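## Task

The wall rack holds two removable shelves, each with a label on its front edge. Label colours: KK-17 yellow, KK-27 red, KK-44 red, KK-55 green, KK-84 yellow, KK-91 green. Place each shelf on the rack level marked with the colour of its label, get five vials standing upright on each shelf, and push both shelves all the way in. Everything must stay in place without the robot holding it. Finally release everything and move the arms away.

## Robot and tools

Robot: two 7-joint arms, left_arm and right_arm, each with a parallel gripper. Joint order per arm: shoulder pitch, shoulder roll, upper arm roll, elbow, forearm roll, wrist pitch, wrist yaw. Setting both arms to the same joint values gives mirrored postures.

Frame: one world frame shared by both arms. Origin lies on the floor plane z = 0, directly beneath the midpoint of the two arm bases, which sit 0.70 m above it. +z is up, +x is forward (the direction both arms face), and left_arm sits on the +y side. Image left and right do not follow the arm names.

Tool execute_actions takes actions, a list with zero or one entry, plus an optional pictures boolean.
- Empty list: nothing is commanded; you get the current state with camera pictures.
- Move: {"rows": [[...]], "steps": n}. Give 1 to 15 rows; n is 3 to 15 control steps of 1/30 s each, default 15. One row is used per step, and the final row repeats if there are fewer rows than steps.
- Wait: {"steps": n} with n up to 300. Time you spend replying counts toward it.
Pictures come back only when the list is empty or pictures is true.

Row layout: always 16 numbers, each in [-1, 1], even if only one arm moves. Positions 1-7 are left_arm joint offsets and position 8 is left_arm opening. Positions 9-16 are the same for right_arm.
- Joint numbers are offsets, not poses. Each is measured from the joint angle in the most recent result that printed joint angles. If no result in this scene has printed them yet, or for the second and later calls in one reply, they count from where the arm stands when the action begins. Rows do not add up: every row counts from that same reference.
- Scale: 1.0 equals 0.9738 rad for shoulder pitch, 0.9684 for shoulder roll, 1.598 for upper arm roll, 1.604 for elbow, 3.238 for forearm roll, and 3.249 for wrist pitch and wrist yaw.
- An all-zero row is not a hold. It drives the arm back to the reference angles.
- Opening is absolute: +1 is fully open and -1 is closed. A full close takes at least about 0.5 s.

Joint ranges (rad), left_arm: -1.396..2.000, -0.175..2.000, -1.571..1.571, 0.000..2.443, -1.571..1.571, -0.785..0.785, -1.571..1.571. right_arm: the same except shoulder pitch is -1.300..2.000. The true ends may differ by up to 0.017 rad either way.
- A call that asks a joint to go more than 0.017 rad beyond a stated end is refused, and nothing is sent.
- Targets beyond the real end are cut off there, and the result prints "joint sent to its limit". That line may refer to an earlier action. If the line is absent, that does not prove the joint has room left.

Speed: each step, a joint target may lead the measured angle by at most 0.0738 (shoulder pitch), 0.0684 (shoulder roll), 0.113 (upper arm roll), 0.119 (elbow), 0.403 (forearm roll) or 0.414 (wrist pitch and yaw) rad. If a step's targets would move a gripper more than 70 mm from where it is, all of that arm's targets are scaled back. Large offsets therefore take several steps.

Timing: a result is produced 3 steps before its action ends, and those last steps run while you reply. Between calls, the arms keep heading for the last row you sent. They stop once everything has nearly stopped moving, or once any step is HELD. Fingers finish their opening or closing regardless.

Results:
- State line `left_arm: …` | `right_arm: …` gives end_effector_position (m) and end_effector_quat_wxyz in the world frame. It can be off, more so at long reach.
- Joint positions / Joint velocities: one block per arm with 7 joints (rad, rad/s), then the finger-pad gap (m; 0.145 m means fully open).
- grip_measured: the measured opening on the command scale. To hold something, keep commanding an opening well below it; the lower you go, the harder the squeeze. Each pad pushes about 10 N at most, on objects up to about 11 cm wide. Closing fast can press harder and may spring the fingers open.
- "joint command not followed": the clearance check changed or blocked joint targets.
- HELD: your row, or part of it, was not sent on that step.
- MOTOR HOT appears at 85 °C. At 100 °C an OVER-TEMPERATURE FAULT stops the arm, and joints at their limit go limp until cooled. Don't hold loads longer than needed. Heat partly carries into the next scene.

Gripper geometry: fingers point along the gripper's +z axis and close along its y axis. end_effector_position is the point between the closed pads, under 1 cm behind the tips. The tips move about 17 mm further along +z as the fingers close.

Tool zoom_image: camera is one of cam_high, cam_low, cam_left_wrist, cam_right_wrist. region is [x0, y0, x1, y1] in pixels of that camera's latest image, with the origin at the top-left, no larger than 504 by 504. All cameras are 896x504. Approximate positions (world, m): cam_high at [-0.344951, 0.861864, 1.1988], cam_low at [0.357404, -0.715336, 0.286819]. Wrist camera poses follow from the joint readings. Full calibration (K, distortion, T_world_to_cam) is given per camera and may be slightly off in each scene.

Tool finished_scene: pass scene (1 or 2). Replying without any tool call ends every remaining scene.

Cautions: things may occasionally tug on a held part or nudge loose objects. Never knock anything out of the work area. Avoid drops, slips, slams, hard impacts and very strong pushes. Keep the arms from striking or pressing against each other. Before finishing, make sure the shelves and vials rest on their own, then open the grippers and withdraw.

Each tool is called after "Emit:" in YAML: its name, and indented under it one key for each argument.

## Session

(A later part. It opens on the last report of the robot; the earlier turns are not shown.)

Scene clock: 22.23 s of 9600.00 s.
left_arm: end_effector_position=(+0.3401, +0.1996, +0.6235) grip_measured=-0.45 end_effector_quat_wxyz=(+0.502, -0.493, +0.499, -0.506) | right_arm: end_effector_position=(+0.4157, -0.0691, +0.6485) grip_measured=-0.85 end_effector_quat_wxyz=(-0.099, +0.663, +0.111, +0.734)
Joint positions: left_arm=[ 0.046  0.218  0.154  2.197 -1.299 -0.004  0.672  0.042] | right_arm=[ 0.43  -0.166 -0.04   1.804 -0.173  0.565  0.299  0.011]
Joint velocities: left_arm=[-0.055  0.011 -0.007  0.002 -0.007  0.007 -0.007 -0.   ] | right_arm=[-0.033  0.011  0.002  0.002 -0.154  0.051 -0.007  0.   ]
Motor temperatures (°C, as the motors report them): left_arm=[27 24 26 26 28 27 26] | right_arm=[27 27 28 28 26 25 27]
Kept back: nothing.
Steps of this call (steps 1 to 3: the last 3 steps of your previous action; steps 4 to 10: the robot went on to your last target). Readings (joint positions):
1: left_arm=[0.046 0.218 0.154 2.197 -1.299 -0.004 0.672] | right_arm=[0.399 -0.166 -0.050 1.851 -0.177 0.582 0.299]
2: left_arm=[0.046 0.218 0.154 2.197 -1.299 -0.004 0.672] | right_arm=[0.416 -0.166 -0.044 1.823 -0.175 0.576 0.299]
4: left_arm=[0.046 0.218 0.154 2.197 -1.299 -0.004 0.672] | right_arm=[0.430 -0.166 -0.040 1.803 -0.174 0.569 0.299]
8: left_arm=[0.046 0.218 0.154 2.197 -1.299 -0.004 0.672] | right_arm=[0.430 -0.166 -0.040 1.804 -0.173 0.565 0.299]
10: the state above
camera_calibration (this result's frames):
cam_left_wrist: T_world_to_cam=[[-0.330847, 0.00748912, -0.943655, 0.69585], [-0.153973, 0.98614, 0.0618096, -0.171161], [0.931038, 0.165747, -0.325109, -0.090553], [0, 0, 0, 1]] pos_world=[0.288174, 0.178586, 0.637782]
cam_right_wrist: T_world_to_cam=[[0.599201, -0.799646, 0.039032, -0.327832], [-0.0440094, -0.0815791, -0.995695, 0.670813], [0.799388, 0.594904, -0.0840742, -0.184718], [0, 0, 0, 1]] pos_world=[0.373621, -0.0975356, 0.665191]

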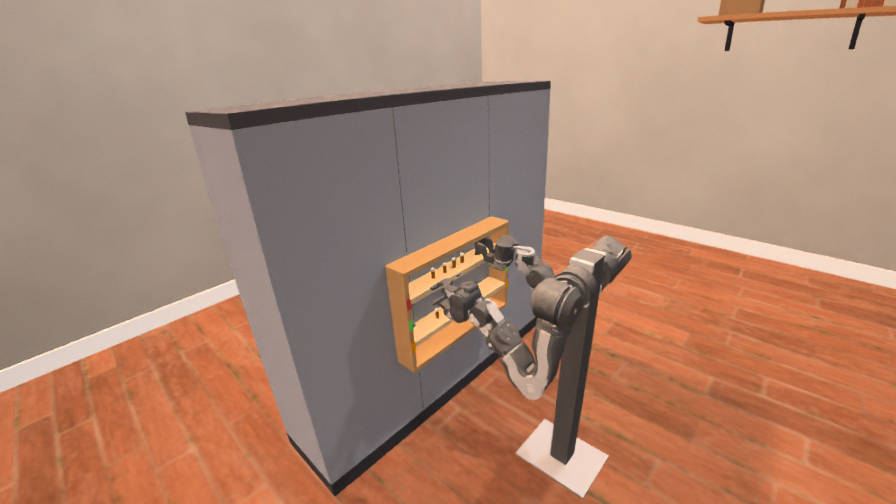

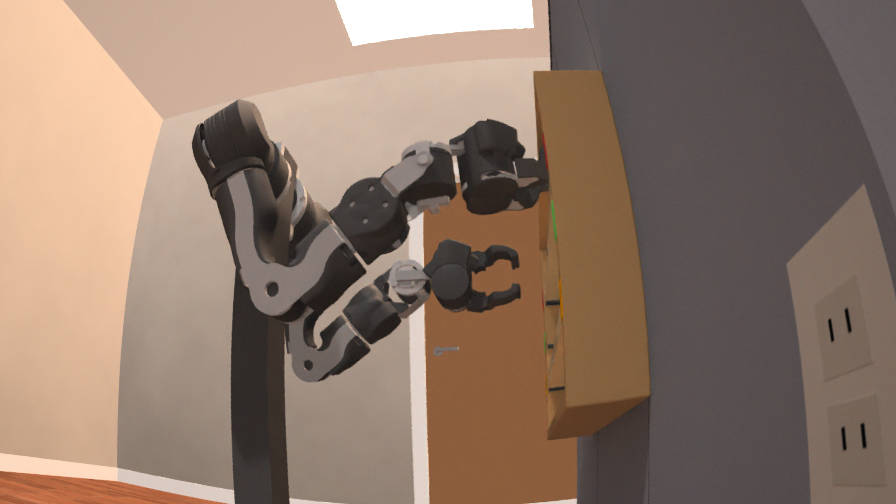

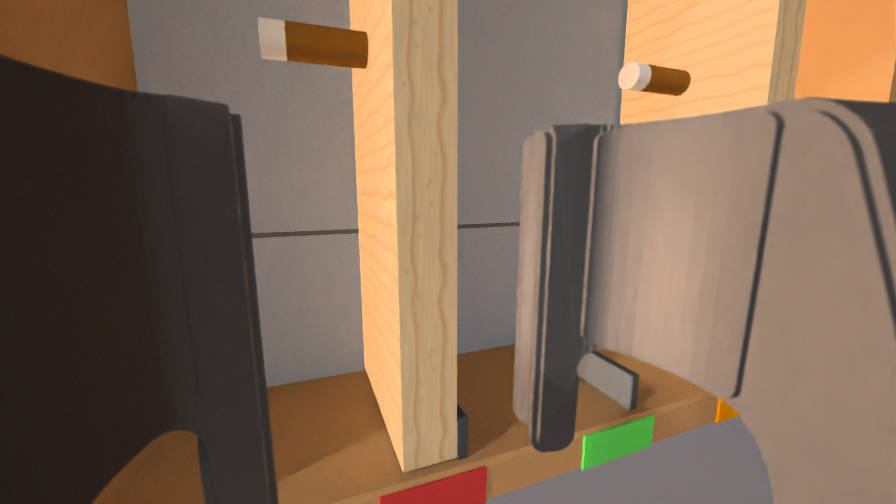

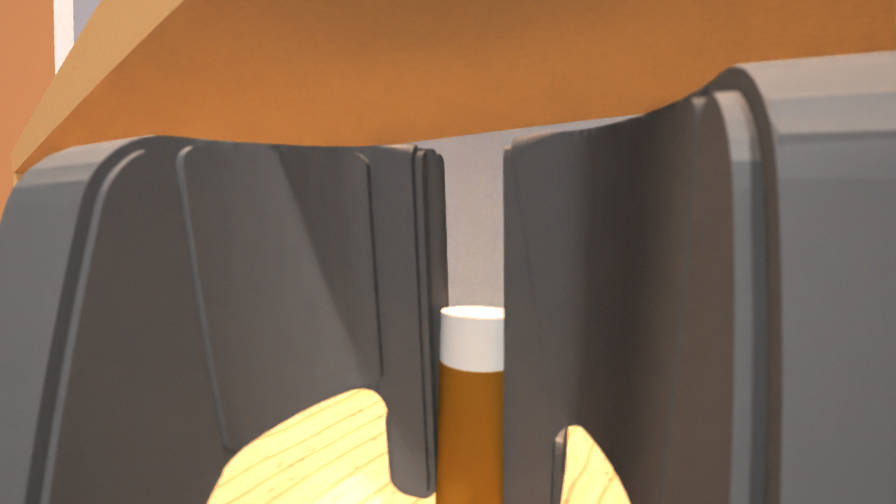

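Emit:
execute_actions:
  actions:
    - {"rows":[[0,0,0,0,0,0,0,-0.45,-0.005,0,0,0,0,0,0,-0.93],[0,0,0,0,0,0,0,-0.45,-0.01,0,0,0,0,0,0,-0.93],[0,0,0,0,0,0,0,-0.45,-0.015,0,0,0,0,0,0,-0.93],[0,0,0,0,0,0,0,-0.45,-0.02,0,0,0,0,0,0,-0.93],[0,0,0,0,0,0,0,-0.45,-0.022,0,0,0,0,0,0,-0.93],[0,0,0,0,0,0,0,-0.45,-0.022,0,0,0,0,0,0,-0.9],[0,0,0,0,0,0,0,-0.45,-0.022,0,0,0,0,0,0,-0.87],[0,0,0,0,0,0,0,-0.45,-0.022,0,0,0,0,0,0,-0.85],[0,0,0,0,0,0,0,-0.45,-0.022,0,0,0,0,0,0,-0.83],[0,0,0,0,0,0,0,-0.45,-0.022,0,0,0,0,0,0,-0.8],[0,0,0,0,0,0,0,-0.45,-0.022,0,0,0,0,0,0,-0.75],[0,0,0,0,0,0,0,-0.45,-0.018,0,0,0,0,0,0,-0.68],[0,0,0,0,0,0,0,-0.45,-0.01,0,0,0,0,0,0,-0.6]]}

Emit:
execute_actions:
  actions:
    - {"rows":[[0,0,0,0,0,0,0,-0.45,-0.02,0,-0.004,0.019,0,0.002,-0.003,-0.6],[0,0,0,0,0,0,0,-0.45,-0.042,0,-0.008,0.038,0,0.005,-0.006,-0.6],[0,0,0,0,0,0,0,-0.45,-0.064,0,-0.012,0.057,0,0.008,-0.009,-0.6],[0,0,0,0,0,0,0,-0.45,-0.09,0,-0.016,0.08,0,0.011,-0.012,-0.6],[0,0,0,0,0,0,0,-0.45,-0.13,0,-0.023,0.114,0,0.016,-0.012,-0.6],[0,0,0,0,0,0,0,-0.45,-0.17,0,-0.03,0.15,0,0.022,-0.012,-0.6],[0,0,0,0,0,0,0,-0.45,-0.21,0,-0.03,0.185,0,0.027,-0.012,-0.6],[0,0,0,0,0,0,0,-0.45,-0.25,0,-0.03,0.22,0,0.032,-0.012,-0.45],[0,0,0,0,0,0,0,-0.45,-0.29,0,-0.03,0.25,0,0.036,-0.012,-0.45]]}
  pictures: true

Scene clock: 22.93 s of 9600.00 s.
left_arm: end_effector_position=(+0.3401, +0.1996, +0.6235) grip_measured=-0.45 end_effector_quat_wxyz=(+0.502, -0.493, +0.499, -0.506) | right_arm: end_effector_position=(+0.4146, -0.0691, +0.6419) grip_measured=-0.68 end_effector_quat_wxyz=(-0.100, +0.668, +0.110, +0.729)
Joint positions: left_arm=[ 0.046  0.218  0.154  2.197 -1.299 -0.004  0.672  0.042] | right_arm=[ 0.412 -0.166 -0.04   1.804 -0.172  0.561  0.299  0.024]
Joint velocities: left_arm=[-0.011 -0.011 -0.002 -0.007  0.051 -0.081 -0.066 -0.   ] | right_arm=[ 0.033 -0.033 -0.002 -0.017 -0.007  0.037 -0.022  0.015]
Motor temperatures (°C, as the motors report them): left_arm=[27 24 26 26 28 27 26] | right_arm=[28 27 28 28 26 25 27]
Steps of this call (steps 1 to 9: the robot went on to your last target; steps 10 to 21: the first 12 steps of this action). Readings (joint positions):
10: left_arm=[0.046 0.218 0.154 2.197 -1.299 -0.004 0.672] | right_arm=[0.429 -0.166 -0.040 1.804 -0.173 0.565 0.299]
11: left_arm=[0.046 0.218 0.154 2.197 -1.299 -0.004 0.672] | right_arm=[0.427 -0.166 -0.040 1.804 -0.173 0.565 0.299]
13: left_arm=[0.046 0.218 0.154 2.197 -1.299 -0.004 0.672] | right_arm=[0.414 -0.166 -0.040 1.804 -0.173 0.563 0.299]
17: left_arm=[0.046 0.218 0.154 2.197 -1.299 -0.004 0.672] | right_arm=[0.412 -0.166 -0.040 1.804 -0.172 0.559 0.299]
21: the state above

Scene clock: 23.43 s of 9600.00 s.
left_arm: end_effector_position=(+0.3401, +0.1996, +0.6235) grip_measured=-0.45 end_effector_quat_wxyz=(+0.502, -0.493, +0.499, -0.506) | right_arm: end_effector_position=(+0.3411, -0.0820, +0.6513) grip_measured=-0.45 end_effector_quat_wxyz=(-0.095, +0.662, +0.085, +0.739)
Joint positions: left_arm=[ 0.046  0.218  0.154  2.197 -1.299 -0.004  0.672  0.042] | right_arm=[ 0.14  -0.166 -0.09   2.205 -0.172  0.673  0.265  0.042]
Joint velocities: left_arm=[-0.011  0.011  0.002 -0.012  0.007  0.007  0.037 -0.   ] | right_arm=[ 0.011  0.033  0.002 -0.012 -0.066  0.081 -0.022 -0.   ]
Motor temperatures (°C, as the motors report them): left_arm=[27 24 26 26 28 27 26] | right_arm=[28 27 28 28 26 25 27]
Steps of this call (steps 1 to 3: the last 3 steps of your previous action; steps 4 to 15: the first 12 steps of this action, its rows measured from where the robot was after step 3). Readings (joint positions):
3: left_arm=[0.046 0.218 0.154 2.197 -1.299 -0.004 0.672] | right_arm=[0.420 -0.166 -0.040 1.804 -0.172 0.562 0.299]
4: left_arm=[0.046 0.218 0.154 2.197 -1.299 -0.004 0.672] | right_arm=[0.410 -0.166 -0.043 1.821 -0.173 0.565 0.296]
5: left_arm=[0.046 0.218 0.154 2.197 -1.299 -0.004 0.672] | right_arm=[0.385 -0.166 -0.050 1.858 -0.173 0.569 0.290]
7: left_arm=[0.046 0.218 0.154 2.197 -1.299 -0.004 0.672] | right_arm=[0.336 -0.166 -0.064 1.926 -0.173 0.584 0.276]
11: left_arm=[0.046 0.218 0.154 2.197 -1.299 -0.004 0.672] | right_arm=[0.178 -0.166 -0.090 2.150 -0.172 0.644 0.266]
15: the state above
camera_calibration (this result's frames):
cam_left_wrist: T_world_to_cam=[[-0.330847, 0.00748912, -0.943655, 0.69585], [-0.153973, 0.98614, 0.0618096, -0.171161], [0.931038, 0.165747, -0.325109, -0.090553], [0, 0, 0, 1]] pos_world=[0.288174, 0.178586, 0.637782]
cam_right_wrist: T_world_to_cam=[[0.565472, -0.824653, 0.013729, -0.267599], [-0.0422761, -0.0456051, -0.998065, 0.67318], [0.823683, 0.563798, -0.0606516, -0.143221], [0, 0, 0, 1]] pos_world=[0.297748, -0.109228, 0.666864]

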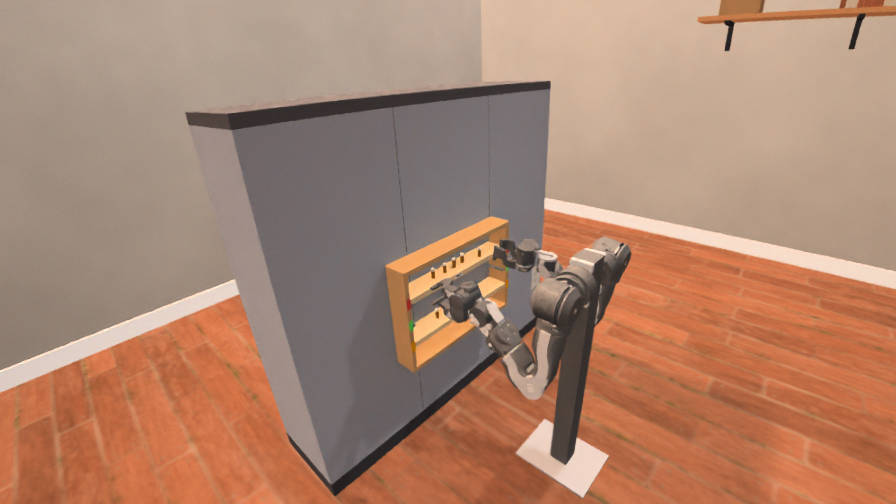

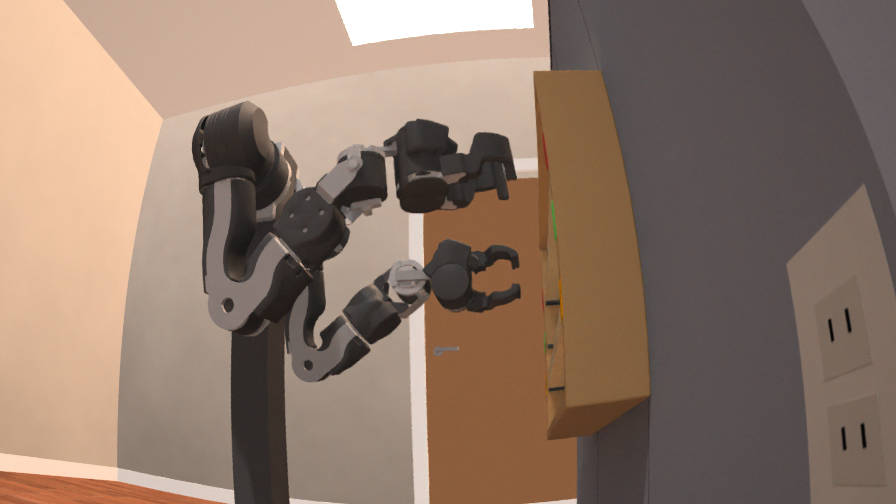

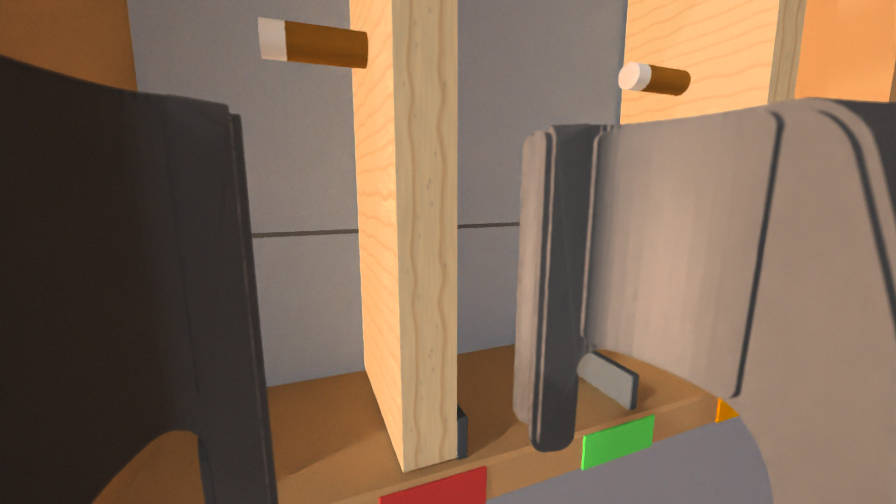

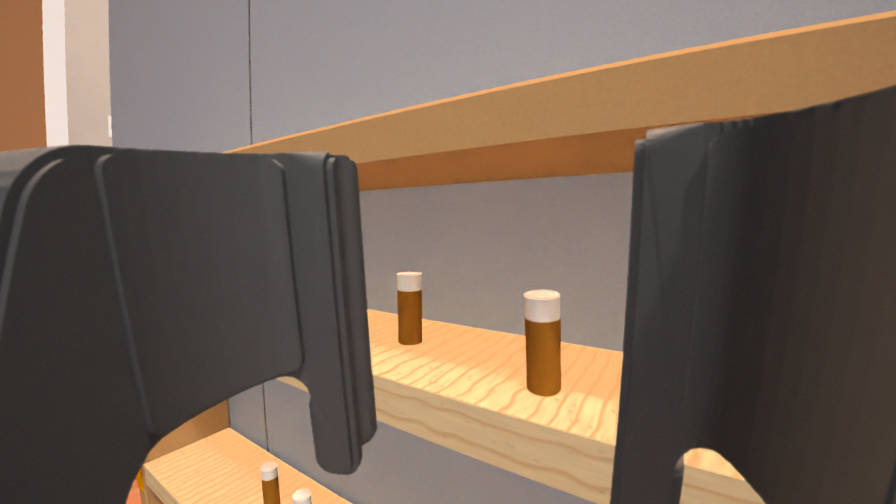

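Emit:
execute_actions:
  actions:
    - {"rows":[[-0.04,0,-0.01,-0.03,0,0,-0.03,-0.45,-0.05,0.01,0.005,-0.03,0.06,-0.02,-0.02,-0.45],[-0.08,0,-0.02,-0.07,0,0,-0.06,-0.45,-0.1,0.02,0.01,-0.07,0.12,-0.04,-0.04,-0.45],[-0.12,0,-0.03,-0.1,0,0,-0.09,-0.45,-0.15,0.03,0.02,-0.1,0.18,-0.07,-0.057,-0.45],[-0.16,0,-0.04,-0.14,-0.005,0,-0.12,-0.45,-0.2,0.04,0.025,-0.14,0.24,-0.1,-0.057,-0.45],[-0.19,0,-0.05,-0.18,-0.008,0,-0.15,-0.45,-0.24,0.05,0.03,-0.18,0.3,-0.13,-0.057,-0.45],[-0.21,0,-0.06,-0.22,-0.01,0,-0.18,-0.45,-0.28,0.06,0.04,-0.22,0.36,-0.16,-0.057,-0.45],[-0.225,0,-0.07,-0.26,-0.013,0,-0.2,-0.45,-0.3,0.068,0.045,-0.26,0.42,-0.18,-0.057,-0.45],[-0.225,0,-0.08,-0.3,-0.016,0,-0.22,-0.45,-0.319,0.068,0.05,-0.3,0.47,-0.2,-0.057,-0.45],[-0.225,0.002,-0.086,-0.33,-0.016,0,-0.238,-0.45,-0.319,0.068,0.05,-0.33,0.507,-0.207,-0.057,-0.45],[-0.225,0.002,-0.086,-0.346,-0.016,0,-0.238,-0.45,-0.319,0.068,0.05,-0.339,0.507,-0.207,-0.057,-0.45]]}

Emit:
execute_actions:
  actions:
    - {"rows":[[0.03,0,-0.005,-0.02,0,0,-0.002,-0.45,0.03,0,0.002,-0.02,0,0,0.002,-0.45],[0.075,0,-0.012,-0.05,0,0,-0.004,-0.45,0.074,0,0.005,-0.05,0,0,0.004,-0.45],[0.12,0,-0.019,-0.08,0,0,-0.006,-0.45,0.118,0,0.008,-0.08,0,0,0.006,-0.45],[0.165,0,-0.026,-0.11,0.001,0,-0.007,-0.45,0.162,0,0.012,-0.11,0,0,0.007,-0.45],[0.21,0,-0.033,-0.14,0.001,0,-0.009,-0.45,0.206,0,0.015,-0.14,0,0,0.009,-0.45],[0.255,0,-0.04,-0.17,0.002,0,-0.011,-0.45,0.25,0,0.018,-0.17,-0.001,0,0.011,-0.45],[0.3,0,-0.047,-0.2,0.003,0,-0.013,-0.45,0.294,0,0.021,-0.2,-0.001,0,0.013,-0.45],[0.345,0,-0.054,-0.23,0.004,0,-0.015,-0.45,0.338,0,0.024,-0.23,-0.001,0,0.015,-0.45],[0.385,0,-0.061,-0.258,0.005,0,-0.017,-0.45,0.377,0,0.027,-0.257,-0.002,0,0.017,-0.45],[0.42,0,-0.066,-0.281,0.006,0,-0.018,-0.45,0.41,0,0.03,-0.28,-0.002,0,0.018,-0.45],[0.44,0,-0.07,-0.295,0.006,0,-0.019,-0.45,0.431,0,0.031,-0.294,-0.002,0,0.018,-0.45],[0.452,0,-0.072,-0.303,0.006,0,-0.02,-0.45,0.442,0,0.032,-0.302,-0.002,0,0.018,-0.45]]}

Emit:
execute_actions:
  actions:
    - {"steps":8}
  pictures: true

Scene clock: 24.37 s of 9600.00 s.
left_arm: end_effector_position=(+0.3396, +0.2023, +0.4566) grip_measured=-0.45 end_effector_quat_wxyz=(+0.490, -0.508, +0.509, -0.493) | right_arm: end_effector_position=(+0.3397, -0.1290, +0.4591) grip_measured=-0.45 end_effector_quat_wxyz=(+0.491, -0.514, +0.495, -0.499)
Joint positions: left_arm=[-0.179  0.22   0.014  1.635 -1.349 -0.004 -0.079  0.042] | right_arm=[-0.177 -0.098 -0.007  1.655  1.445  0.011  0.074  0.042]
Joint velocities: left_arm=[ 0.121  0.011  0.002  0.09  -0.051  0.007 -0.315  0.   ] | right_arm=[ 0.253  0.011 -0.022  0.144  0.491 -0.139  0.051  0.   ]
Motor temperatures (°C, as the motors report them): left_arm=[27 24 26 26 28 27 26] | right_arm=[28 27 28 28 26 25 27]
Steps of this call (steps 1 to 3: the last 3 steps of your previous action; steps 4 to 15: the robot went on to your last target; step 16: nothing new was sent; steps 17 to 28: the first 12 steps of this action). Readings (joint positions):
17: left_arm=[0.030 0.221 0.146 2.177 -1.299 -0.004 0.623] | right_arm=[0.119 -0.162 -0.086 2.185 -0.085 0.637 0.240]
18: left_arm=[-0.010 0.222 0.129 2.118 -1.299 -0.004 0.548] | right_arm=[0.068 -0.153 -0.081 2.126 0.056 0.584 0.199]
20: left_arm=[-0.115 0.219 0.092 1.975 -1.306 -0.004 0.393] | right_arm=[-0.061 -0.127 -0.052 1.982 0.397 0.449 0.118]
24: left_arm=[-0.172 0.219 0.030 1.727 -1.340 -0.004 0.052] | right_arm=[-0.165 -0.099 -0.012 1.737 1.139 0.113 0.087]
28: the state above

Scene clock: 24.87 s of 9600.00 s.
left_arm: end_effector_position=(+0.4357, +0.2022, +0.4618) grip_measured=-0.45 end_effector_quat_wxyz=(+0.501, -0.497, +0.499, -0.503) | right_arm: end_effector_position=(+0.4368, -0.1297, +0.4649) grip_measured=-0.45 end_effector_quat_wxyz=(+0.504, -0.498, +0.494, -0.504)
Joint positions: left_arm=[ 0.276  0.22  -0.097  1.162 -1.333 -0.004 -0.151  0.042] | right_arm=[ 0.272 -0.099  0.04   1.186  1.46   0.004  0.13   0.042]
Joint velocities: left_arm=[ 0.231 -0.033 -0.046 -0.188  0.007 -0.037 -0.11   0.   ] | right_arm=[ 0.275 -0.011 -0.012 -0.164  0.037 -0.022 -0.037 -0.   ]
Motor temperatures (°C, as the motors report them): left_arm=[27 24 26 26 28 27 26] | right_arm=[28 27 28 28 26 25 27]
Steps of this call (steps 1 to 3: the last 3 steps of your previous action; steps 4 to 15: the first 12 steps of this action, its rows measured from where the robot was after step 3). Readings (joint positions):
3: left_arm=[-0.170 0.220 0.014 1.641 -1.350 -0.004 -0.095] | right_arm=[-0.166 -0.098 -0.008 1.663 1.465 0.004 0.077]
4: left_arm=[-0.156 0.220 0.010 1.621 -1.350 -0.004 -0.098] | right_arm=[-0.153 -0.098 -0.007 1.643 1.465 0.004 0.081]
5: left_arm=[-0.113 0.220 -0.001 1.569 -1.350 -0.004 -0.101] | right_arm=[-0.111 -0.098 -0.003 1.592 1.465 0.004 0.085]
7: left_arm=[-0.009 0.219 -0.024 1.470 -1.349 -0.004 -0.108] | right_arm=[-0.007 -0.099 0.008 1.492 1.465 0.004 0.091]
11: left_arm=[0.163 0.220 -0.069 1.279 -1.342 -0.004 -0.133] | right_arm=[0.160 -0.099 0.028 1.301 1.463 0.004 0.116]
15: the state above

Scene clock: 25.13 s of 9600.00 s.
left_arm: end_effector_position=(+0.4339, +0.2023, +0.4578) grip_measured=-0.45 end_effector_quat_wxyz=(+0.499, -0.499, +0.501, -0.501) | right_arm: end_effector_position=(+0.4348, -0.1298, +0.4600) grip_measured=-0.45 end_effector_quat_wxyz=(+0.501, -0.501, +0.497, -0.501)
Joint positions: left_arm=[ 0.269  0.22  -0.098  1.157 -1.332 -0.004 -0.156  0.042] | right_arm=[ 0.264 -0.099  0.041  1.181  1.46   0.004  0.132  0.042]
Joint velocities: left_arm=[-0.011 -0.011  0.002 -0.022  0.066  0.066 -0.037 -0.   ] | right_arm=[-0.055  0.033 -0.002  0.002 -0.007 -0.022 -0.007  0.   ]
Motor temperatures (°C, as the motors report them): left_arm=[27 24 26 26 28 27 26] | right_arm=[28 27 28 28 26 25 27]
Kept back: nothing.
Steps of this call (steps 1 to 3: the last 3 steps of your previous action; steps 4 to 8: the robot went on to your last target). Readings (joint positions):
1: left_arm=[0.279 0.220 -0.097 1.161 -1.332 -0.004 -0.155] | right_arm=[0.275 -0.099 0.040 1.185 1.460 0.004 0.132]
2: left_arm=[0.276 0.220 -0.097 1.161 -1.332 -0.004 -0.155] | right_arm=[0.272 -0.099 0.041 1.185 1.460 0.004 0.132]
4: left_arm=[0.270 0.220 -0.098 1.158 -1.332 -0.004 -0.155] | right_arm=[0.265 -0.099 0.041 1.181 1.460 0.004 0.132]
8: the state above
camera_calibration (this result's frames):
cam_left_wrist: T_world_to_cam=[[-0.346163, 0.00392747, -0.938166, 0.575335], [-0.159637, 0.985162, 0.0630268, -0.146975], [0.924493, 0.171584, -0.340399, -0.223516], [0, 0, 0, 1]] pos_world=[0.382336, 0.180886, 0.472939]
cam_right_wrist: T_world_to_cam=[[0.34317, 0.0218848, -0.939018, 0.287426], [-0.165696, 0.98546, -0.0375872, 0.229627], [0.924543, 0.16849, 0.341806, -0.485338], [0, 0, 0, 1]] pos_world=[0.388128, -0.150804, 0.44442]

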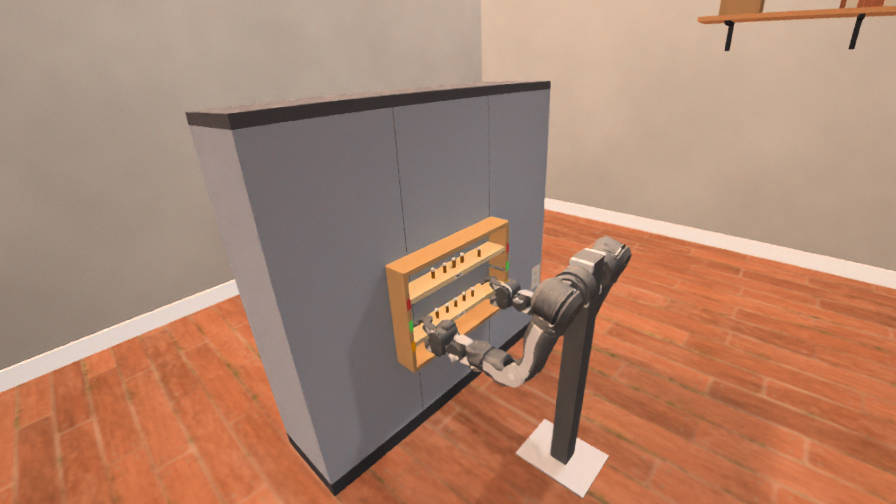

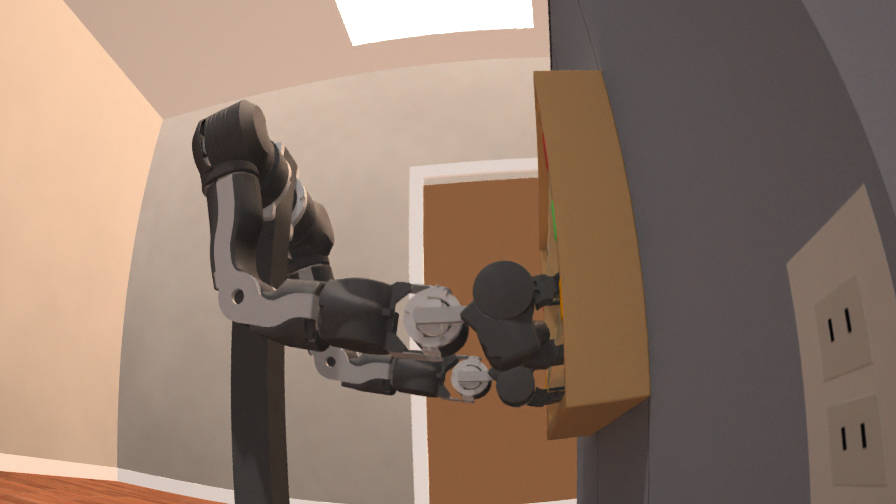

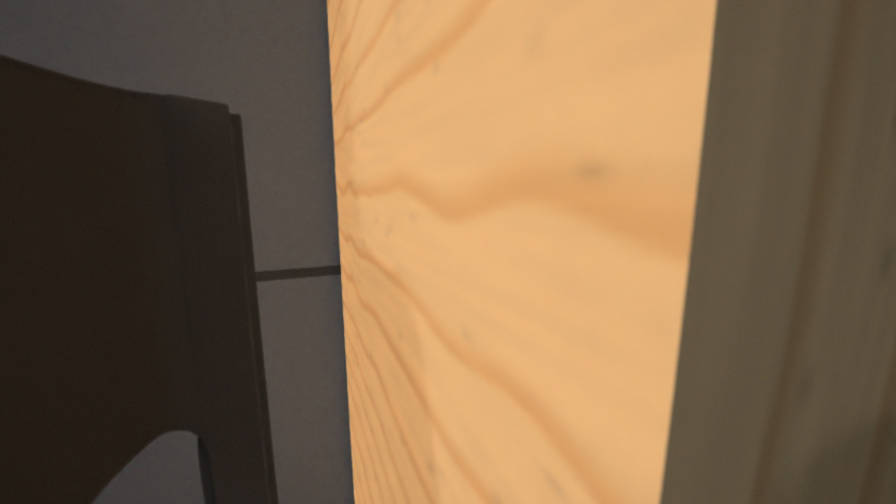

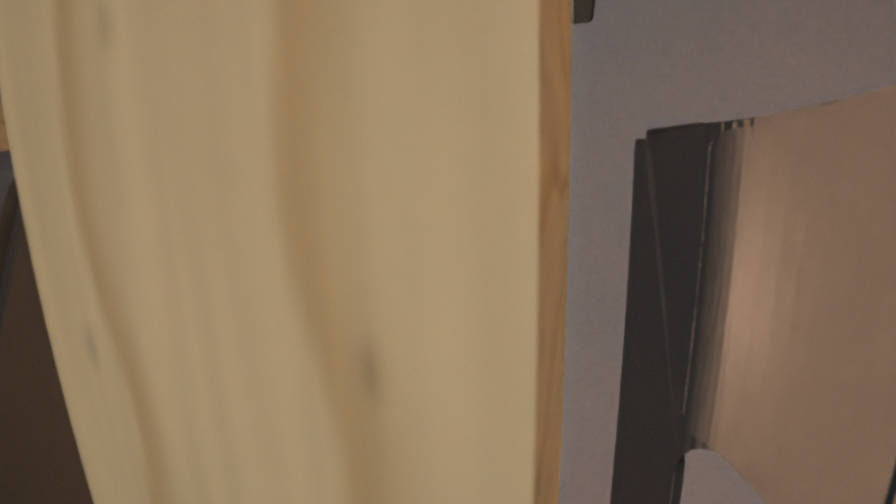

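Emit:
execute_actions:
  actions:
    - {"rows":[[0,0,0,-0.002,0,0,0,-0.5,0,0,0,-0.005,0,0,0,-0.5],[0,0,0,-0.002,0,0,0,-0.56,0,0,0,-0.009,0,0,0,-0.56],[0,0,0,-0.002,0,0,0,-0.62,0,0,0,-0.009,0,0,0,-0.62],[0,0,0,-0.002,0,0,0,-0.67,0,0,0,-0.009,0,0,0,-0.67],[0,0,0,-0.002,0,0,0,-0.71,0,0,0,-0.009,0,0,0,-0.71],[0,0,0,-0.002,0,0,0,-0.74,0,0,0,-0.009,0,0,0,-0.74],[0,0,0,-0.002,0,0,0,-0.77,0,0,0,-0.009,0,0,0,-0.77],[0,0,0,-0.002,0,0,0,-0.82,0,0,0,-0.009,0,0,0,-0.82],[0,0,0,-0.002,0,0,0,-0.9,0,0,0,-0.009,0,0,0,-0.9],[0,0,0,-0.002,0,0,0,-1,0,0,0,-0.009,0,0,0,-1]],"steps":13}

Emit:
execute_actions:
  actions:
    - {"rows":[[-0.002,0,0,0.002,0,0,0,-1,-0.002,0,0,0.002,0,0,0,-1],[-0.009,0,0.002,0.007,0,0,0.001,-1,-0.009,0,-0.001,0.007,0,0,-0.001,-1],[-0.022,0,0.004,0.018,0,0,0.002,-1,-0.022,0,-0.002,0.018,0,0,-0.002,-1],[-0.038,0,0.007,0.031,-0.001,0,0.003,-1,-0.038,0,-0.003,0.031,0,0,-0.003,-1],[-0.056,0,0.01,0.046,-0.001,0,0.004,-1,-0.056,0,-0.004,0.046,0.001,0,-0.004,-1],[-0.078,0,0.014,0.063,-0.002,0,0.006,-1,-0.077,0,-0.006,0.063,0.001,0,-0.006,-1],[-0.101,0,0.018,0.082,-0.002,0,0.008,-1,-0.1,0,-0.007,0.082,0.001,0,-0.007,-1],[-0.124,0,0.022,0.1,-0.003,0,0.01,-1,-0.123,0,-0.009,0.101,0.002,0,-0.009,-1],[-0.147,0,0.026,0.119,-0.003,0,0.012,-1,-0.146,0,-0.01,0.12,0.002,0,-0.01,-1],[-0.169,0,0.03,0.137,-0.004,0,0.013,-1,-0.167,0,-0.012,0.137,0.002,0,-0.012,-1],[-0.188,0,0.033,0.152,-0.004,0,0.015,-1,-0.186,0,-0.013,0.153,0.003,0,-0.013,-1],[-0.203,0,0.036,0.165,-0.005,0,0.016,-1,-0.202,0,-0.014,0.166,0.003,0,-0.014,-1],[-0.215,0,0.038,0.174,-0.005,0,0.017,-1,-0.213,0,-0.015,0.175,0.003,0,-0.015,-1],[-0.222,0,0.04,0.18,-0.005,0,0.018,-1,-0.221,0,-0.016,0.181,0.003,0,-0.016,-1],[-0.225,0,0.04,0.182,-0.005,0,0.018,-1,-0.223,0,-0.016,0.183,0.003,0,-0.016,-1]]}

Emit:
execute_actions:
  actions:
    - {"steps":7}

Scene clock: 25.87 s of 9600.00 s.
left_arm: end_effector_position=(+0.4337, +0.2025, +0.4561) grip_measured=-0.76 end_effector_quat_wxyz=(+0.498, -0.501, +0.502, -0.499) | right_arm: end_effector_position=(+0.4347, -0.1292, +0.4562) grip_measured=-0.76 end_effector_quat_wxyz=(+0.499, -0.504, +0.499, -0.499)
Joint positions: left_arm=[ 0.269  0.22  -0.098  1.155 -1.331 -0.004 -0.152  0.018] | right_arm=[ 0.265 -0.099  0.041  1.169  1.459  0.004  0.134  0.018]
Joint velocities: left_arm=[-0.011 -0.033 -0.002  0.002 -0.051 -0.007 -0.007  0.   ] | right_arm=[ 0.121 -0.077 -0.002  0.012  0.022 -0.022 -0.022 -0.   ]
Motor temperatures (°C, as the motors report them): left_arm=[27 25 26 26 28 27 26] | right_arm=[28 27 28 28 26 25 27]
Steps of this call (steps 1 to 12: the robot went on to your last target; steps 13 to 22: the first 10 steps of this action). Readings (joint positions):
13: left_arm=[0.269 0.220 -0.098 1.157 -1.332 -0.004 -0.156] | right_arm=[0.265 -0.099 0.041 1.179 1.460 0.004 0.132]
14: left_arm=[0.269 0.220 -0.098 1.157 -1.332 -0.004 -0.156] | right_arm=[0.265 -0.099 0.041 1.173 1.460 0.004 0.132]
16: left_arm=[0.269 0.220 -0.098 1.157 -1.332 -0.004 -0.156] | right_arm=[0.265 -0.099 0.041 1.169 1.460 0.004 0.132]
20: left_arm=[0.269 0.220 -0.098 1.155 -1.331 -0.004 -0.152] | right_arm=[0.265 -0.099 0.041 1.169 1.459 0.004 0.134]
22: the state above

Scene clock: 26.37 s of 9600.00 s.
left_arm: end_effector_position=(+0.3929, +0.1993, +0.4619) grip_measured=-0.76 end_effector_quat_wxyz=(+0.496, -0.499, +0.502, -0.503) | right_arm: end_effector_position=(+0.3929, -0.1314, +0.4624) grip_measured=-0.76 end_effector_quat_wxyz=(+0.500, -0.501, +0.497, -0.502)
Joint positions: left_arm=[ 0.068  0.219 -0.045  1.408 -1.344 -0.003 -0.099  0.018] | right_arm=[ 0.065 -0.099  0.02   1.425  1.464  0.006  0.086  0.018]
Joint velocities: left_arm=[-0.319 -0.055  0.09   0.481 -0.051 -0.022  0.007 -0.   ] | right_arm=[-0.385 -0.055 -0.051  0.496 -0.125 -0.007 -0.007  0.   ]
Motor temperatures (°C, as the motors report them): left_arm=[27 25 27 26 28 27 26] | right_arm=[28 27 28 28 26 25 27]
Steps of this call (steps 1 to 3: the last 3 steps of your previous action; steps 4 to 15: the first 12 steps of this action, its rows measured from where the robot was after step 3). Readings (joint positions):
3: left_arm=[0.269 0.220 -0.098 1.155 -1.331 -0.004 -0.152] | right_arm=[0.265 -0.099 0.041 1.169 1.459 0.004 0.134]
4: left_arm=[0.268 0.220 -0.098 1.155 -1.331 -0.004 -0.151] | right_arm=[0.265 -0.099 0.041 1.169 1.459 0.004 0.134]
5: left_arm=[0.265 0.220 -0.098 1.159 -1.331 -0.004 -0.150] | right_arm=[0.262 -0.099 0.041 1.174 1.459 0.004 0.132]
7: left_arm=[0.235 0.220 -0.090 1.197 -1.332 -0.004 -0.143] | right_arm=[0.231 -0.099 0.038 1.211 1.459 0.004 0.125]
11: left_arm=[0.146 0.219 -0.067 1.303 -1.338 -0.003 -0.121] | right_arm=[0.143 -0.099 0.029 1.320 1.462 0.005 0.106]
15: the state above

Scene clock: 26.60 s of 9600.00 s.
left_arm: end_effector_position=(+0.3889, +0.1994, +0.4644) grip_measured=-0.76 end_effector_quat_wxyz=(+0.497, -0.498, +0.502, -0.503) | right_arm: end_effector_position=(+0.3888, -0.1311, +0.4646) grip_measured=-0.76 end_effector_quat_wxyz=(+0.500, -0.501, +0.497, -0.502)
Joint positions: left_arm=[ 0.048  0.219 -0.037  1.439 -1.347 -0.003 -0.088  0.018] | right_arm=[ 0.046 -0.099  0.016  1.455  1.466  0.007  0.075  0.018]
Joint velocities: left_arm=[ 0.011 -0.055 -0.002 -0.007 -0.022 -0.066  0.007  0.   ] | right_arm=[-0.055 -0.055 -0.022  0.007 -0.022  0.037 -0.037 -0.   ]
Motor temperatures (°C, as the motors report them): left_arm=[27 25 27 26 28 27 26] | right_arm=[28 27 28 28 26 25 27]
Kept back: nothing.
Steps of this call (steps 1 to 3: the last 3 steps of your previous action; steps 4 to 7: the robot went on to your last target). Readings (joint positions):
1: left_arm=[0.058 0.219 -0.041 1.425 -1.346 -0.003 -0.096] | right_arm=[0.055 -0.099 0.018 1.441 1.465 0.007 0.083]
2: left_arm=[0.051 0.219 -0.038 1.435 -1.346 -0.003 -0.093] | right_arm=[0.048 -0.099 0.017 1.451 1.465 0.007 0.080]
4: left_arm=[0.048 0.219 -0.037 1.439 -1.347 -0.003 -0.089] | right_arm=[0.046 -0.099 0.016 1.455 1.466 0.007 0.077]
7: the state above

Emit:
execute_actions:
  actions:
    - {"rows":[[0,0,0.002,0.006,0,0,-0.002,-1,0,0,0,0.006,0,-0.001,0.002,-1],[-0.008,0,0.003,0.01,0,0,-0.002,-1,-0.008,0,0,0.01,0,-0.001,0.002,-1],[-0.02,0,0.005,0.017,0,0,-0.003,-1,-0.019,0,-0.001,0.017,0,-0.001,0.002,-1],[-0.035,0,0.007,0.026,0,0,-0.003,-1,-0.035,0,-0.002,0.026,0,-0.001,0.003,-1],[-0.054,0,0.009,0.037,0,0,-0.004,-1,-0.053,0,-0.002,0.037,0,-0.001,0.003,-1],[-0.076,0,0.011,0.049,0,0,-0.004,-1,-0.075,0,-0.003,0.049,0,-0.001,0.003,-1],[-0.099,0,0.014,0.062,0,0,-0.005,-1,-0.097,0,-0.004,0.062,0,-0.001,0.004,-1],[-0.123,0,0.017,0.075,0,0,-0.005,-1,-0.121,0,-0.006,0.075,0,-0.001,0.004,-1],[-0.146,0,0.02,0.088,0,0,-0.006,-1,-0.143,0,-0.007,0.088,0,-0.001,0.005,-1],[-0.168,0,0.022,0.1,0,0,-0.007,-1,-0.165,0,-0.008,0.1,0,-0.001,0.005,-1],[-0.187,0,0.025,0.11,0,0,-0.007,-1,-0.183,0,-0.008,0.11,0,-0.001,0.005,-1],[-0.202,0,0.026,0.119,0,0,-0.008,-1,-0.199,0,-0.009,0.119,0,-0.001,0.006,-1],[-0.214,0,0.028,0.126,0,0,-0.008,-1,-0.21,0,-0.01,0.126,0,-0.001,0.006,-1],[-0.222,0,0.029,0.13,0,0,-0.008,-1,-0.218,0,-0.01,0.13,0,-0.001,0.006,-1],[-0.224,0,0.029,0.131,0,0,-0.008,-1,-0.22,0,-0.01,0.131,0,-0.001,0.006,-1]]}

Emit:
execute_actions:
  actions:
    - {"steps":7}

Scene clock: 27.33 s of 9600.00 s.
left_arm: end_effector_position=(+0.3457, +0.1979, +0.4612) grip_measured=-0.76 end_effector_quat_wxyz=(+0.492, -0.501, +0.505, -0.502) | right_arm: end_effector_position=(+0.3456, -0.1322, +0.4616) grip_measured=-0.76 end_effector_quat_wxyz=(+0.496, -0.504, +0.500, -0.499)
Joint positions: left_arm=[-0.152  0.219 -0.002  1.619 -1.348 -0.002 -0.094  0.018] | right_arm=[-0.151 -0.099  0.003  1.636  1.465  0.01   0.078  0.018]
Joint velocities: left_arm=[-0.297 -0.055  0.066  0.325  0.007  0.007 -0.066 -0.   ] | right_arm=[-0.385 -0.055 -0.027  0.344 -0.007  0.007  0.051  0.   ]
Motor temperatures (°C, as the motors report them): left_arm=[27 25 27 26 28 27 26] | right_arm=[28 27 28 29 26 25 27]
Steps of this call (steps 1 to 10: the robot went on to your last target; steps 11 to 22: the first 12 steps of this action). Readings (joint positions):
11: left_arm=[0.048 0.219 -0.037 1.440 -1.347 -0.003 -0.088] | right_arm=[0.045 -0.099 0.016 1.456 1.466 0.007 0.075]
12: left_arm=[0.044 0.219 -0.037 1.445 -1.347 -0.003 -0.087] | right_arm=[0.041 -0.099 0.016 1.462 1.466 0.007 0.074]
14: left_arm=[0.016 0.219 -0.030 1.472 -1.347 -0.002 -0.087] | right_arm=[0.014 -0.099 0.014 1.489 1.465 0.007 0.074]
18: left_arm=[-0.074 0.219 -0.014 1.547 -1.347 -0.002 -0.089] | right_arm=[-0.073 -0.099 0.007 1.565 1.465 0.010 0.074]
22: the state above

Scene clock: 27.57 s of 9600.00 s.
left_arm: end_effector_position=(+0.3412, +0.1984, +0.4627) grip_measured=-0.76 end_effector_quat_wxyz=(+0.493, -0.500, +0.504, -0.502) | right_arm: end_effector_position=(+0.3411, -0.1317, +0.4629) grip_measured=-0.76 end_effector_quat_wxyz=(+0.497, -0.504, +0.499, -0.500)
Joint positions: left_arm=[-0.173  0.219  0.005  1.641 -1.348 -0.002 -0.095  0.018] | right_arm=[-0.172 -0.099 -0.     1.658  1.465  0.01   0.079  0.018]
Joint velocities: left_arm=[-0.011 -0.011  0.007 -0.042  0.007 -0.051 -0.007 -0.   ] | right_arm=[-0.055 -0.033  0.002 -0.002  0.081 -0.051 -0.007 -0.   ]
Motor temperatures (°C, as the motors report them): left_arm=[27 25 27 26 28 27 26] | right_arm=[28 27 28 29 26 25 27]
Kept back: nothing.
Steps of this call (steps 1 to 3: the last 3 steps of your previous action; steps 4 to 7: the robot went on to your last target). Readings (joint positions):
1: left_arm=[-0.163 0.219 0.001 1.630 -1.348 -0.002 -0.094] | right_arm=[-0.163 -0.099 0.001 1.648 1.465 0.010 0.079]
2: left_arm=[-0.171 0.219 0.004 1.638 -1.348 -0.002 -0.095] | right_arm=[-0.170 -0.099 -0.000 1.655 1.465 0.010 0.079]
4: left_arm=[-0.173 0.219 0.005 1.641 -1.348 -0.002 -0.095] | right_arm=[-0.172 -0.099 -0.000 1.658 1.465 0.010 0.079]
7: the state above

Emit:
execute_actions:
  actions:
    - {"rows":[[0.003,0,0.003,0.007,0,0,-0.001,-1,0.004,0,0,0.007,0,-0.002,0.001,-1],[0.004,0,0.004,0.013,0,0,0.005,-1,0.005,0,-0.001,0.013,0,-0.002,-0.005,-1],[0.006,0,0.007,0.024,0,0,0.013,-1,0.007,0,-0.002,0.024,0,-0.002,-0.013,-1],[0.008,0,0.01,0.038,0.001,0,0.023,-1,0.01,0,-0.003,0.038,0,-0.002,-0.023,-1],[0.01,0,0.014,0.055,0.001,0,0.034,-1,0.013,0,-0.005,0.055,0,-0.002,-0.034,-1],[0.013,0,0.019,0.073,0.001,0,0.046,-1,0.016,0,-0.007,0.074,0,-0.002,-0.046,-1],[0.016,0,0.024,0.094,0.002,0,0.058,-1,0.02,0,-0.009,0.095,0,-0.002,-0.058,-1],[0.019,0,0.029,0.114,0.002,0,0.069,-1,0.023,0,-0.012,0.115,0,-0.002,-0.069,-1],[0.022,0,0.033,0.135,0.003,0,0.079,-1,0.027,0,-0.014,0.136,0,-0.002,-0.08,-1],[0.025,0,0.038,0.154,0.003,0,0.088,-1,0.03,0,-0.016,0.155,0,-0.002,-0.089,-1],[0.027,0,0.042,0.17,0.004,0,0.095,-1,0.033,0,-0.018,0.172,-0.001,-0.002,-0.096,-1],[0.029,0,0.045,0.184,0.004,0,0.1,-1,0.036,0,-0.019,0.186,-0.001,-0.002,-0.101,-1],[0.031,0,0.048,0.194,0.005,0,0.104,-1,0.037,0,-0.02,0.196,-0.001,-0.002,-0.105,-1],[0.032,0,0.05,0.201,0.005,0,0.105,-1,0.039,0,-0.021,0.203,-0.001,-0.002,-0.106,-1],[0.032,0,0.05,0.203,0.005,0,0.105,-1,0.039,0,-0.021,0.205,-0.001,-0.002,-0.106,-1]]}

Emit:
execute_actions:
  actions:
    - {"steps":8}
  pictures: true

Scene clock: 28.27 s of 9600.00 s.
left_arm: end_effector_position=(+0.3428, +0.1978, +0.5337) grip_measured=-0.76 end_effector_quat_wxyz=(+0.499, -0.494, +0.501, -0.507) | right_arm: end_effector_position=(+0.3424, -0.1313, +0.5339) grip_measured=-0.76 end_effector_quat_wxyz=(+0.502, -0.499, +0.495, -0.503)
Joint positions: left_arm=[-0.147  0.218  0.071  1.928 -1.338 -0.003  0.206  0.018] | right_arm=[-0.141 -0.099 -0.032  1.948  1.463  0.012 -0.226  0.018]
Joint velocities: left_arm=[ 0.011  0.011  0.1    0.54  -0.007  0.022  0.388 -0.   ] | right_arm=[ 0.077 -0.011 -0.046  0.53  -0.037  0.022 -0.447  0.   ]
Motor temperatures (°C, as the motors report them): left_arm=[27 25 27 26 28 27 26] | right_arm=[28 27 28 29 26 25 27]
Steps of this call (steps 1 to 9: the robot went on to your last target; steps 10 to 21: the first 12 steps of this action). Readings (joint positions):
10: left_arm=[-0.173 0.219 0.005 1.641 -1.348 -0.002 -0.093] | right_arm=[-0.172 -0.099 -0.000 1.659 1.465 0.010 0.078]
11: left_arm=[-0.173 0.219 0.005 1.647 -1.348 -0.002 -0.083] | right_arm=[-0.172 -0.099 -0.001 1.666 1.465 0.010 0.067]
13: left_arm=[-0.173 0.219 0.014 1.685 -1.348 -0.002 -0.038] | right_arm=[-0.172 -0.099 -0.005 1.703 1.465 0.010 0.023]
17: left_arm=[-0.158 0.218 0.045 1.812 -1.344 -0.003 0.092] | right_arm=[-0.154 -0.099 -0.020 1.831 1.465 0.011 -0.110]
21: the state above

Scene clock: 28.53 s of 9600.00 s.
left_arm: end_effector_position=(+0.3415, +0.1978, +0.5407) grip_measured=-0.76 end_effector_quat_wxyz=(+0.497, -0.496, +0.502, -0.505) | right_arm: end_effector_position=(+0.3412, -0.1313, +0.5404) grip_measured=-0.76 end_effector_quat_wxyz=(+0.501, -0.501, +0.497, -0.501)
Joint positions: left_arm=[-0.144  0.218  0.08   1.963 -1.334 -0.003  0.251  0.018] | right_arm=[-0.137 -0.099 -0.035  1.982  1.463  0.013 -0.272  0.018]
Joint velocities: left_arm=[-0.033  0.011 -0.007  0.002 -0.037 -0.022 -0.037  0.   ] | right_arm=[-0.077 -0.011 -0.007 -0.017  0.007  0.007  0.037 -0.   ]
Motor temperatures (°C, as the motors report them): left_arm=[27 25 27 26 28 27 26] | right_arm=[28 27 28 29 26 25 27]
Kept back: nothing.
Steps of this call (steps 1 to 3: the last 3 steps of your previous action; steps 4 to 8: the robot went on to your last target). Readings (joint positions):
1: left_arm=[-0.146 0.218 0.075 1.946 -1.335 -0.003 0.223] | right_arm=[-0.139 -0.099 -0.033 1.965 1.463 0.012 -0.244]
2: left_arm=[-0.144 0.218 0.079 1.957 -1.335 -0.003 0.235] | right_arm=[-0.138 -0.099 -0.034 1.977 1.463 0.012 -0.255]
4: left_arm=[-0.144 0.218 0.080 1.963 -1.334 -0.003 0.244] | right_arm=[-0.137 -0.099 -0.035 1.982 1.463 0.013 -0.264]
8: the state above
camera_calibration (this result's frames):
cam_left_wrist: T_world_to_cam=[[-0.342929, 0.00559832, -0.939345, 0.620353], [-0.148849, 0.987024, 0.0602231, -0.165058], [0.927493, 0.160473, -0.337646, -0.109483], [0, 0, 0, 1]] pos_world=[0.289712, 0.177012, 0.555699]
cam_right_wrist: T_world_to_cam=[[0.342054, 0.0207004, -0.939452, 0.395571], [-0.165523, 0.985452, -0.0385529, 0.21913], [0.924987, 0.168688, 0.340504, -0.425494], [0, 0, 0, 1]] pos_world=[0.294541, -0.152355, 0.524951]

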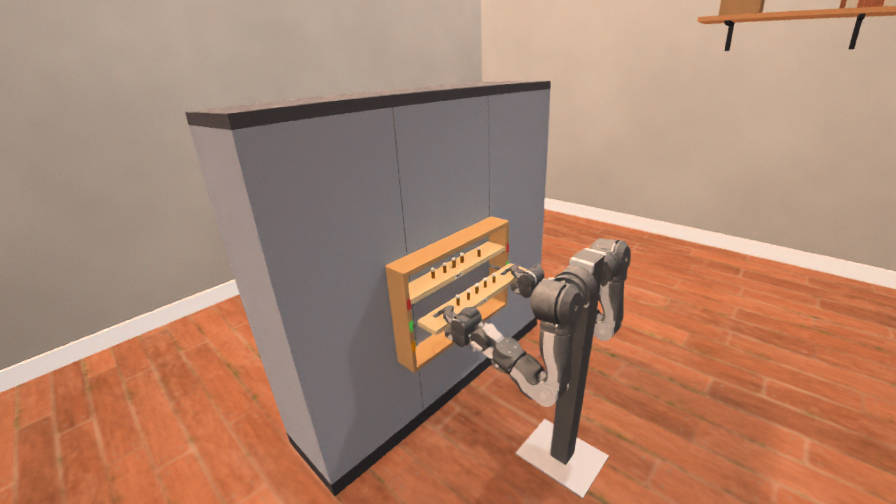

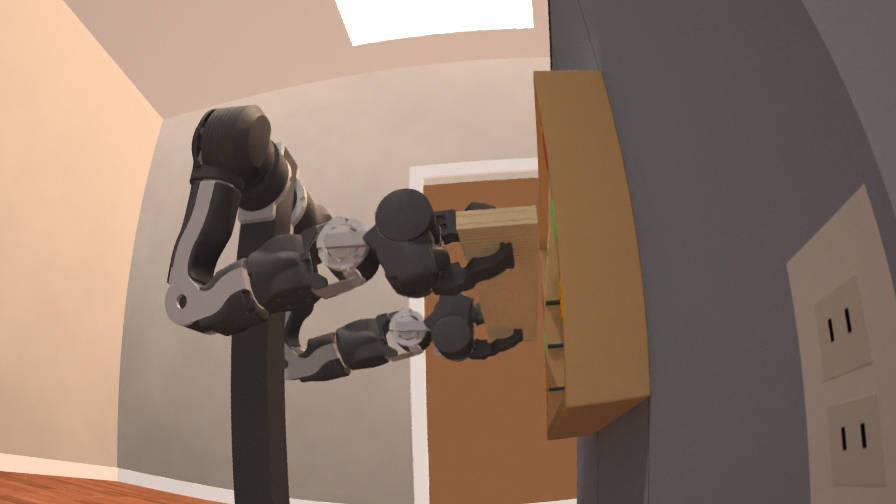

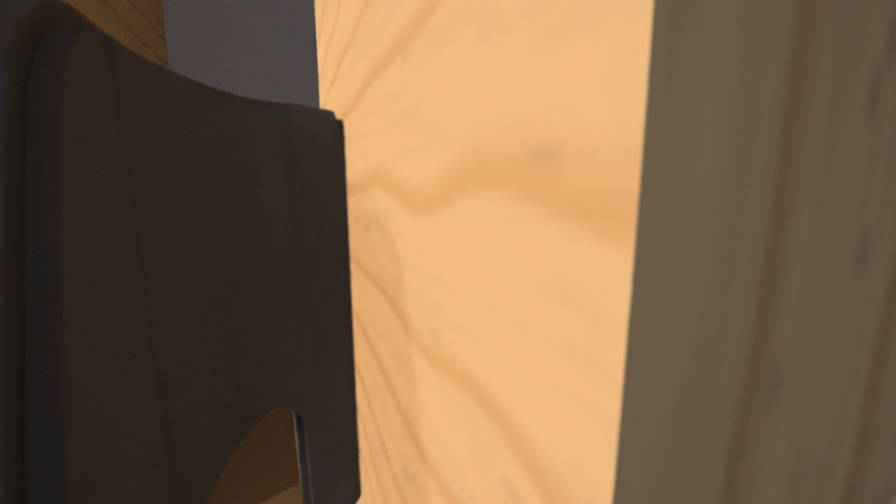

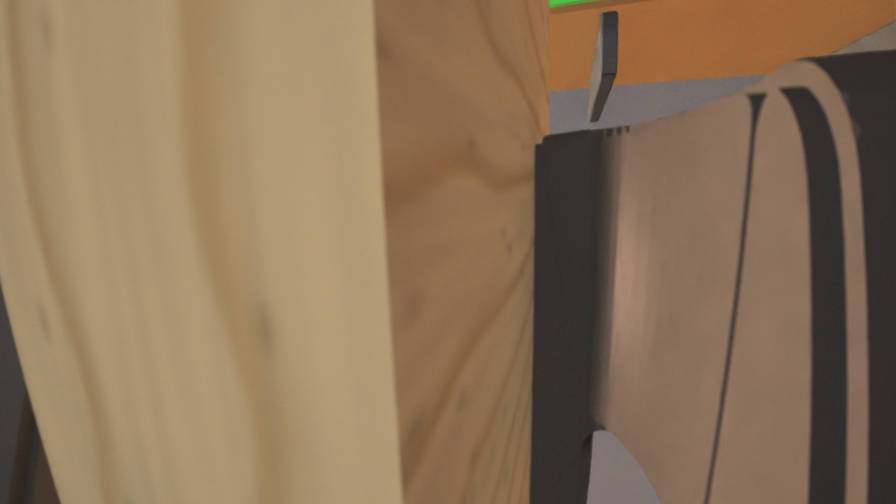

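Emit:
execute_actions:
  actions:
    - {"rows":[[0.005,0,0.002,0,0,0,-0.002,-1,0.006,0,0,0.001,0,-0.003,0.002,-1],[0.013,0,0.001,-0.004,0,0,-0.002,-1,0.014,0,0.001,-0.004,0,-0.003,0.002,-1],[0.026,0,-0.001,-0.012,0,0,-0.002,-1,0.027,0,0.001,-0.012,0,-0.003,0.002,-1],[0.043,0,-0.003,-0.023,-0.001,0,-0.002,-1,0.044,0,0.002,-0.022,0,-0.003,0.002,-1],[0.065,0,-0.006,-0.035,-0.001,0,-0.002,-1,0.065,0,0.003,-0.035,0,-0.003,0.002,-1],[0.089,0,-0.009,-0.049,-0.002,0,-0.002,-1,0.088,0,0.005,-0.049,0.001,-0.003,0.002,-1],[0.114,0,-0.013,-0.065,-0.002,0,-0.002,-1,0.114,0,0.006,-0.065,0.001,-0.003,0.002,-1],[0.141,0,-0.016,-0.08,-0.002,0,-0.002,-1,0.139,0,0.007,-0.08,0.001,-0.003,0.002,-1],[0.166,0,-0.02,-0.096,-0.003,0,-0.002,-1,0.165,0,0.009,-0.096,0.001,-0.003,0.002,-1],[0.19,0,-0.023,-0.11,-0.003,0,-0.002,-1,0.188,0,0.01,-0.11,0.002,-0.003,0.002,-1],[0.212,0,-0.026,-0.122,-0.004,0,-0.002,-1,0.209,0,0.011,-0.122,0.002,-0.003,0.002,-1],[0.229,0,-0.028,-0.133,-0.004,0,-0.002,-1,0.226,0,0.012,-0.133,0.002,-0.003,0.002,-1],[0.242,0,-0.03,-0.141,-0.004,0,-0.002,-1,0.239,0,0.012,-0.141,0.002,-0.003,0.002,-1],[0.25,0,-0.031,-0.145,-0.004,0,-0.002,-1,0.247,0,0.013,-0.145,0.002,-0.003,0.002,-1],[0.253,0,-0.031,-0.147,-0.004,0,-0.002,-1,0.25,0,0.013,-0.147,0.002,-0.003,0.002,-1]]}

Emit:
execute_actions:
  actions:
    - {"steps":7}

Scene clock: 29.20 s of 9600.00 s.
left_arm: end_effector_position=(+0.3883, +0.2000, +0.5400) grip_measured=-0.76 end_effector_quat_wxyz=(+0.498, -0.497, +0.501, -0.504) | right_arm: end_effector_position=(+0.3882, -0.1296, +0.5401) grip_measured=-0.76 end_effector_quat_wxyz=(+0.501, -0.502, +0.496, -0.501)
Joint positions: left_arm=[ 0.075  0.218  0.036  1.752 -1.345 -0.005  0.255  0.018] | right_arm=[ 0.079 -0.099 -0.019  1.771  1.466  0.009 -0.276  0.018]
Joint velocities: left_arm=[ 0.385  0.011 -0.085 -0.432 -0.095 -0.007  0.007 -0.   ] | right_arm=[ 0.495 -0.011  0.046 -0.413  0.022 -0.051 -0.007  0.   ]
Motor temperatures (°C, as the motors report them): left_arm=[27 25 27 26 28 27 26] | right_arm=[28 27 28 29 26 25 27]
Steps of this call (steps 1 to 8: the robot went on to your last target; steps 9 to 20: the first 12 steps of this action). Readings (joint positions):
9: left_arm=[-0.144 0.218 0.080 1.963 -1.334 -0.003 0.252] | right_arm=[-0.137 -0.099 -0.036 1.982 1.463 0.013 -0.272]
10: left_arm=[-0.140 0.218 0.080 1.959 -1.334 -0.004 0.252] | right_arm=[-0.133 -0.099 -0.036 1.978 1.463 0.013 -0.272]
12: left_arm=[-0.108 0.218 0.076 1.929 -1.335 -0.005 0.253] | right_arm=[-0.102 -0.099 -0.035 1.949 1.463 0.012 -0.274]
16: left_arm=[-0.012 0.218 0.055 1.837 -1.340 -0.005 0.255] | right_arm=[-0.007 -0.099 -0.026 1.857 1.464 0.010 -0.275]
20: the state above

Scene clock: 29.43 s of 9600.00 s.
left_arm: end_effector_position=(+0.3933, +0.2002, +0.5400) grip_measured=-0.76 end_effector_quat_wxyz=(+0.498, -0.497, +0.501, -0.504) | right_arm: end_effector_position=(+0.3934, -0.1294, +0.5404) grip_measured=-0.76 end_effector_quat_wxyz=(+0.501, -0.502, +0.496, -0.501)
Joint positions: left_arm=[ 0.099  0.218  0.031  1.728 -1.346 -0.005  0.255  0.018] | right_arm=[ 0.103 -0.099 -0.017  1.747  1.466  0.008 -0.276  0.018]
Joint velocities: left_arm=[-0.011  0.033  0.002 -0.022  0.066 -0.022  0.051  0.   ] | right_arm=[-0.011 -0.011  0.002 -0.007 -0.081  0.022  0.051 -0.   ]
Motor temperatures (°C, as the motors report them): left_arm=[27 25 27 26 28 27 26] | right_arm=[28 27 28 29 26 25 27]
Kept back: nothing.
Steps of this call (steps 1 to 3: the last 3 steps of your previous action; steps 4 to 7: the robot went on to your last target). Readings (joint positions):
1: left_arm=[0.089 0.218 0.034 1.738 -1.346 -0.005 0.255] | right_arm=[0.093 -0.099 -0.018 1.758 1.466 0.008 -0.276]
2: left_arm=[0.097 0.218 0.032 1.731 -1.346 -0.005 0.255] | right_arm=[0.101 -0.099 -0.018 1.750 1.466 0.008 -0.276]
4: left_arm=[0.099 0.218 0.031 1.728 -1.346 -0.005 0.255] | right_arm=[0.103 -0.099 -0.017 1.747 1.466 0.008 -0.276]
7: the state above


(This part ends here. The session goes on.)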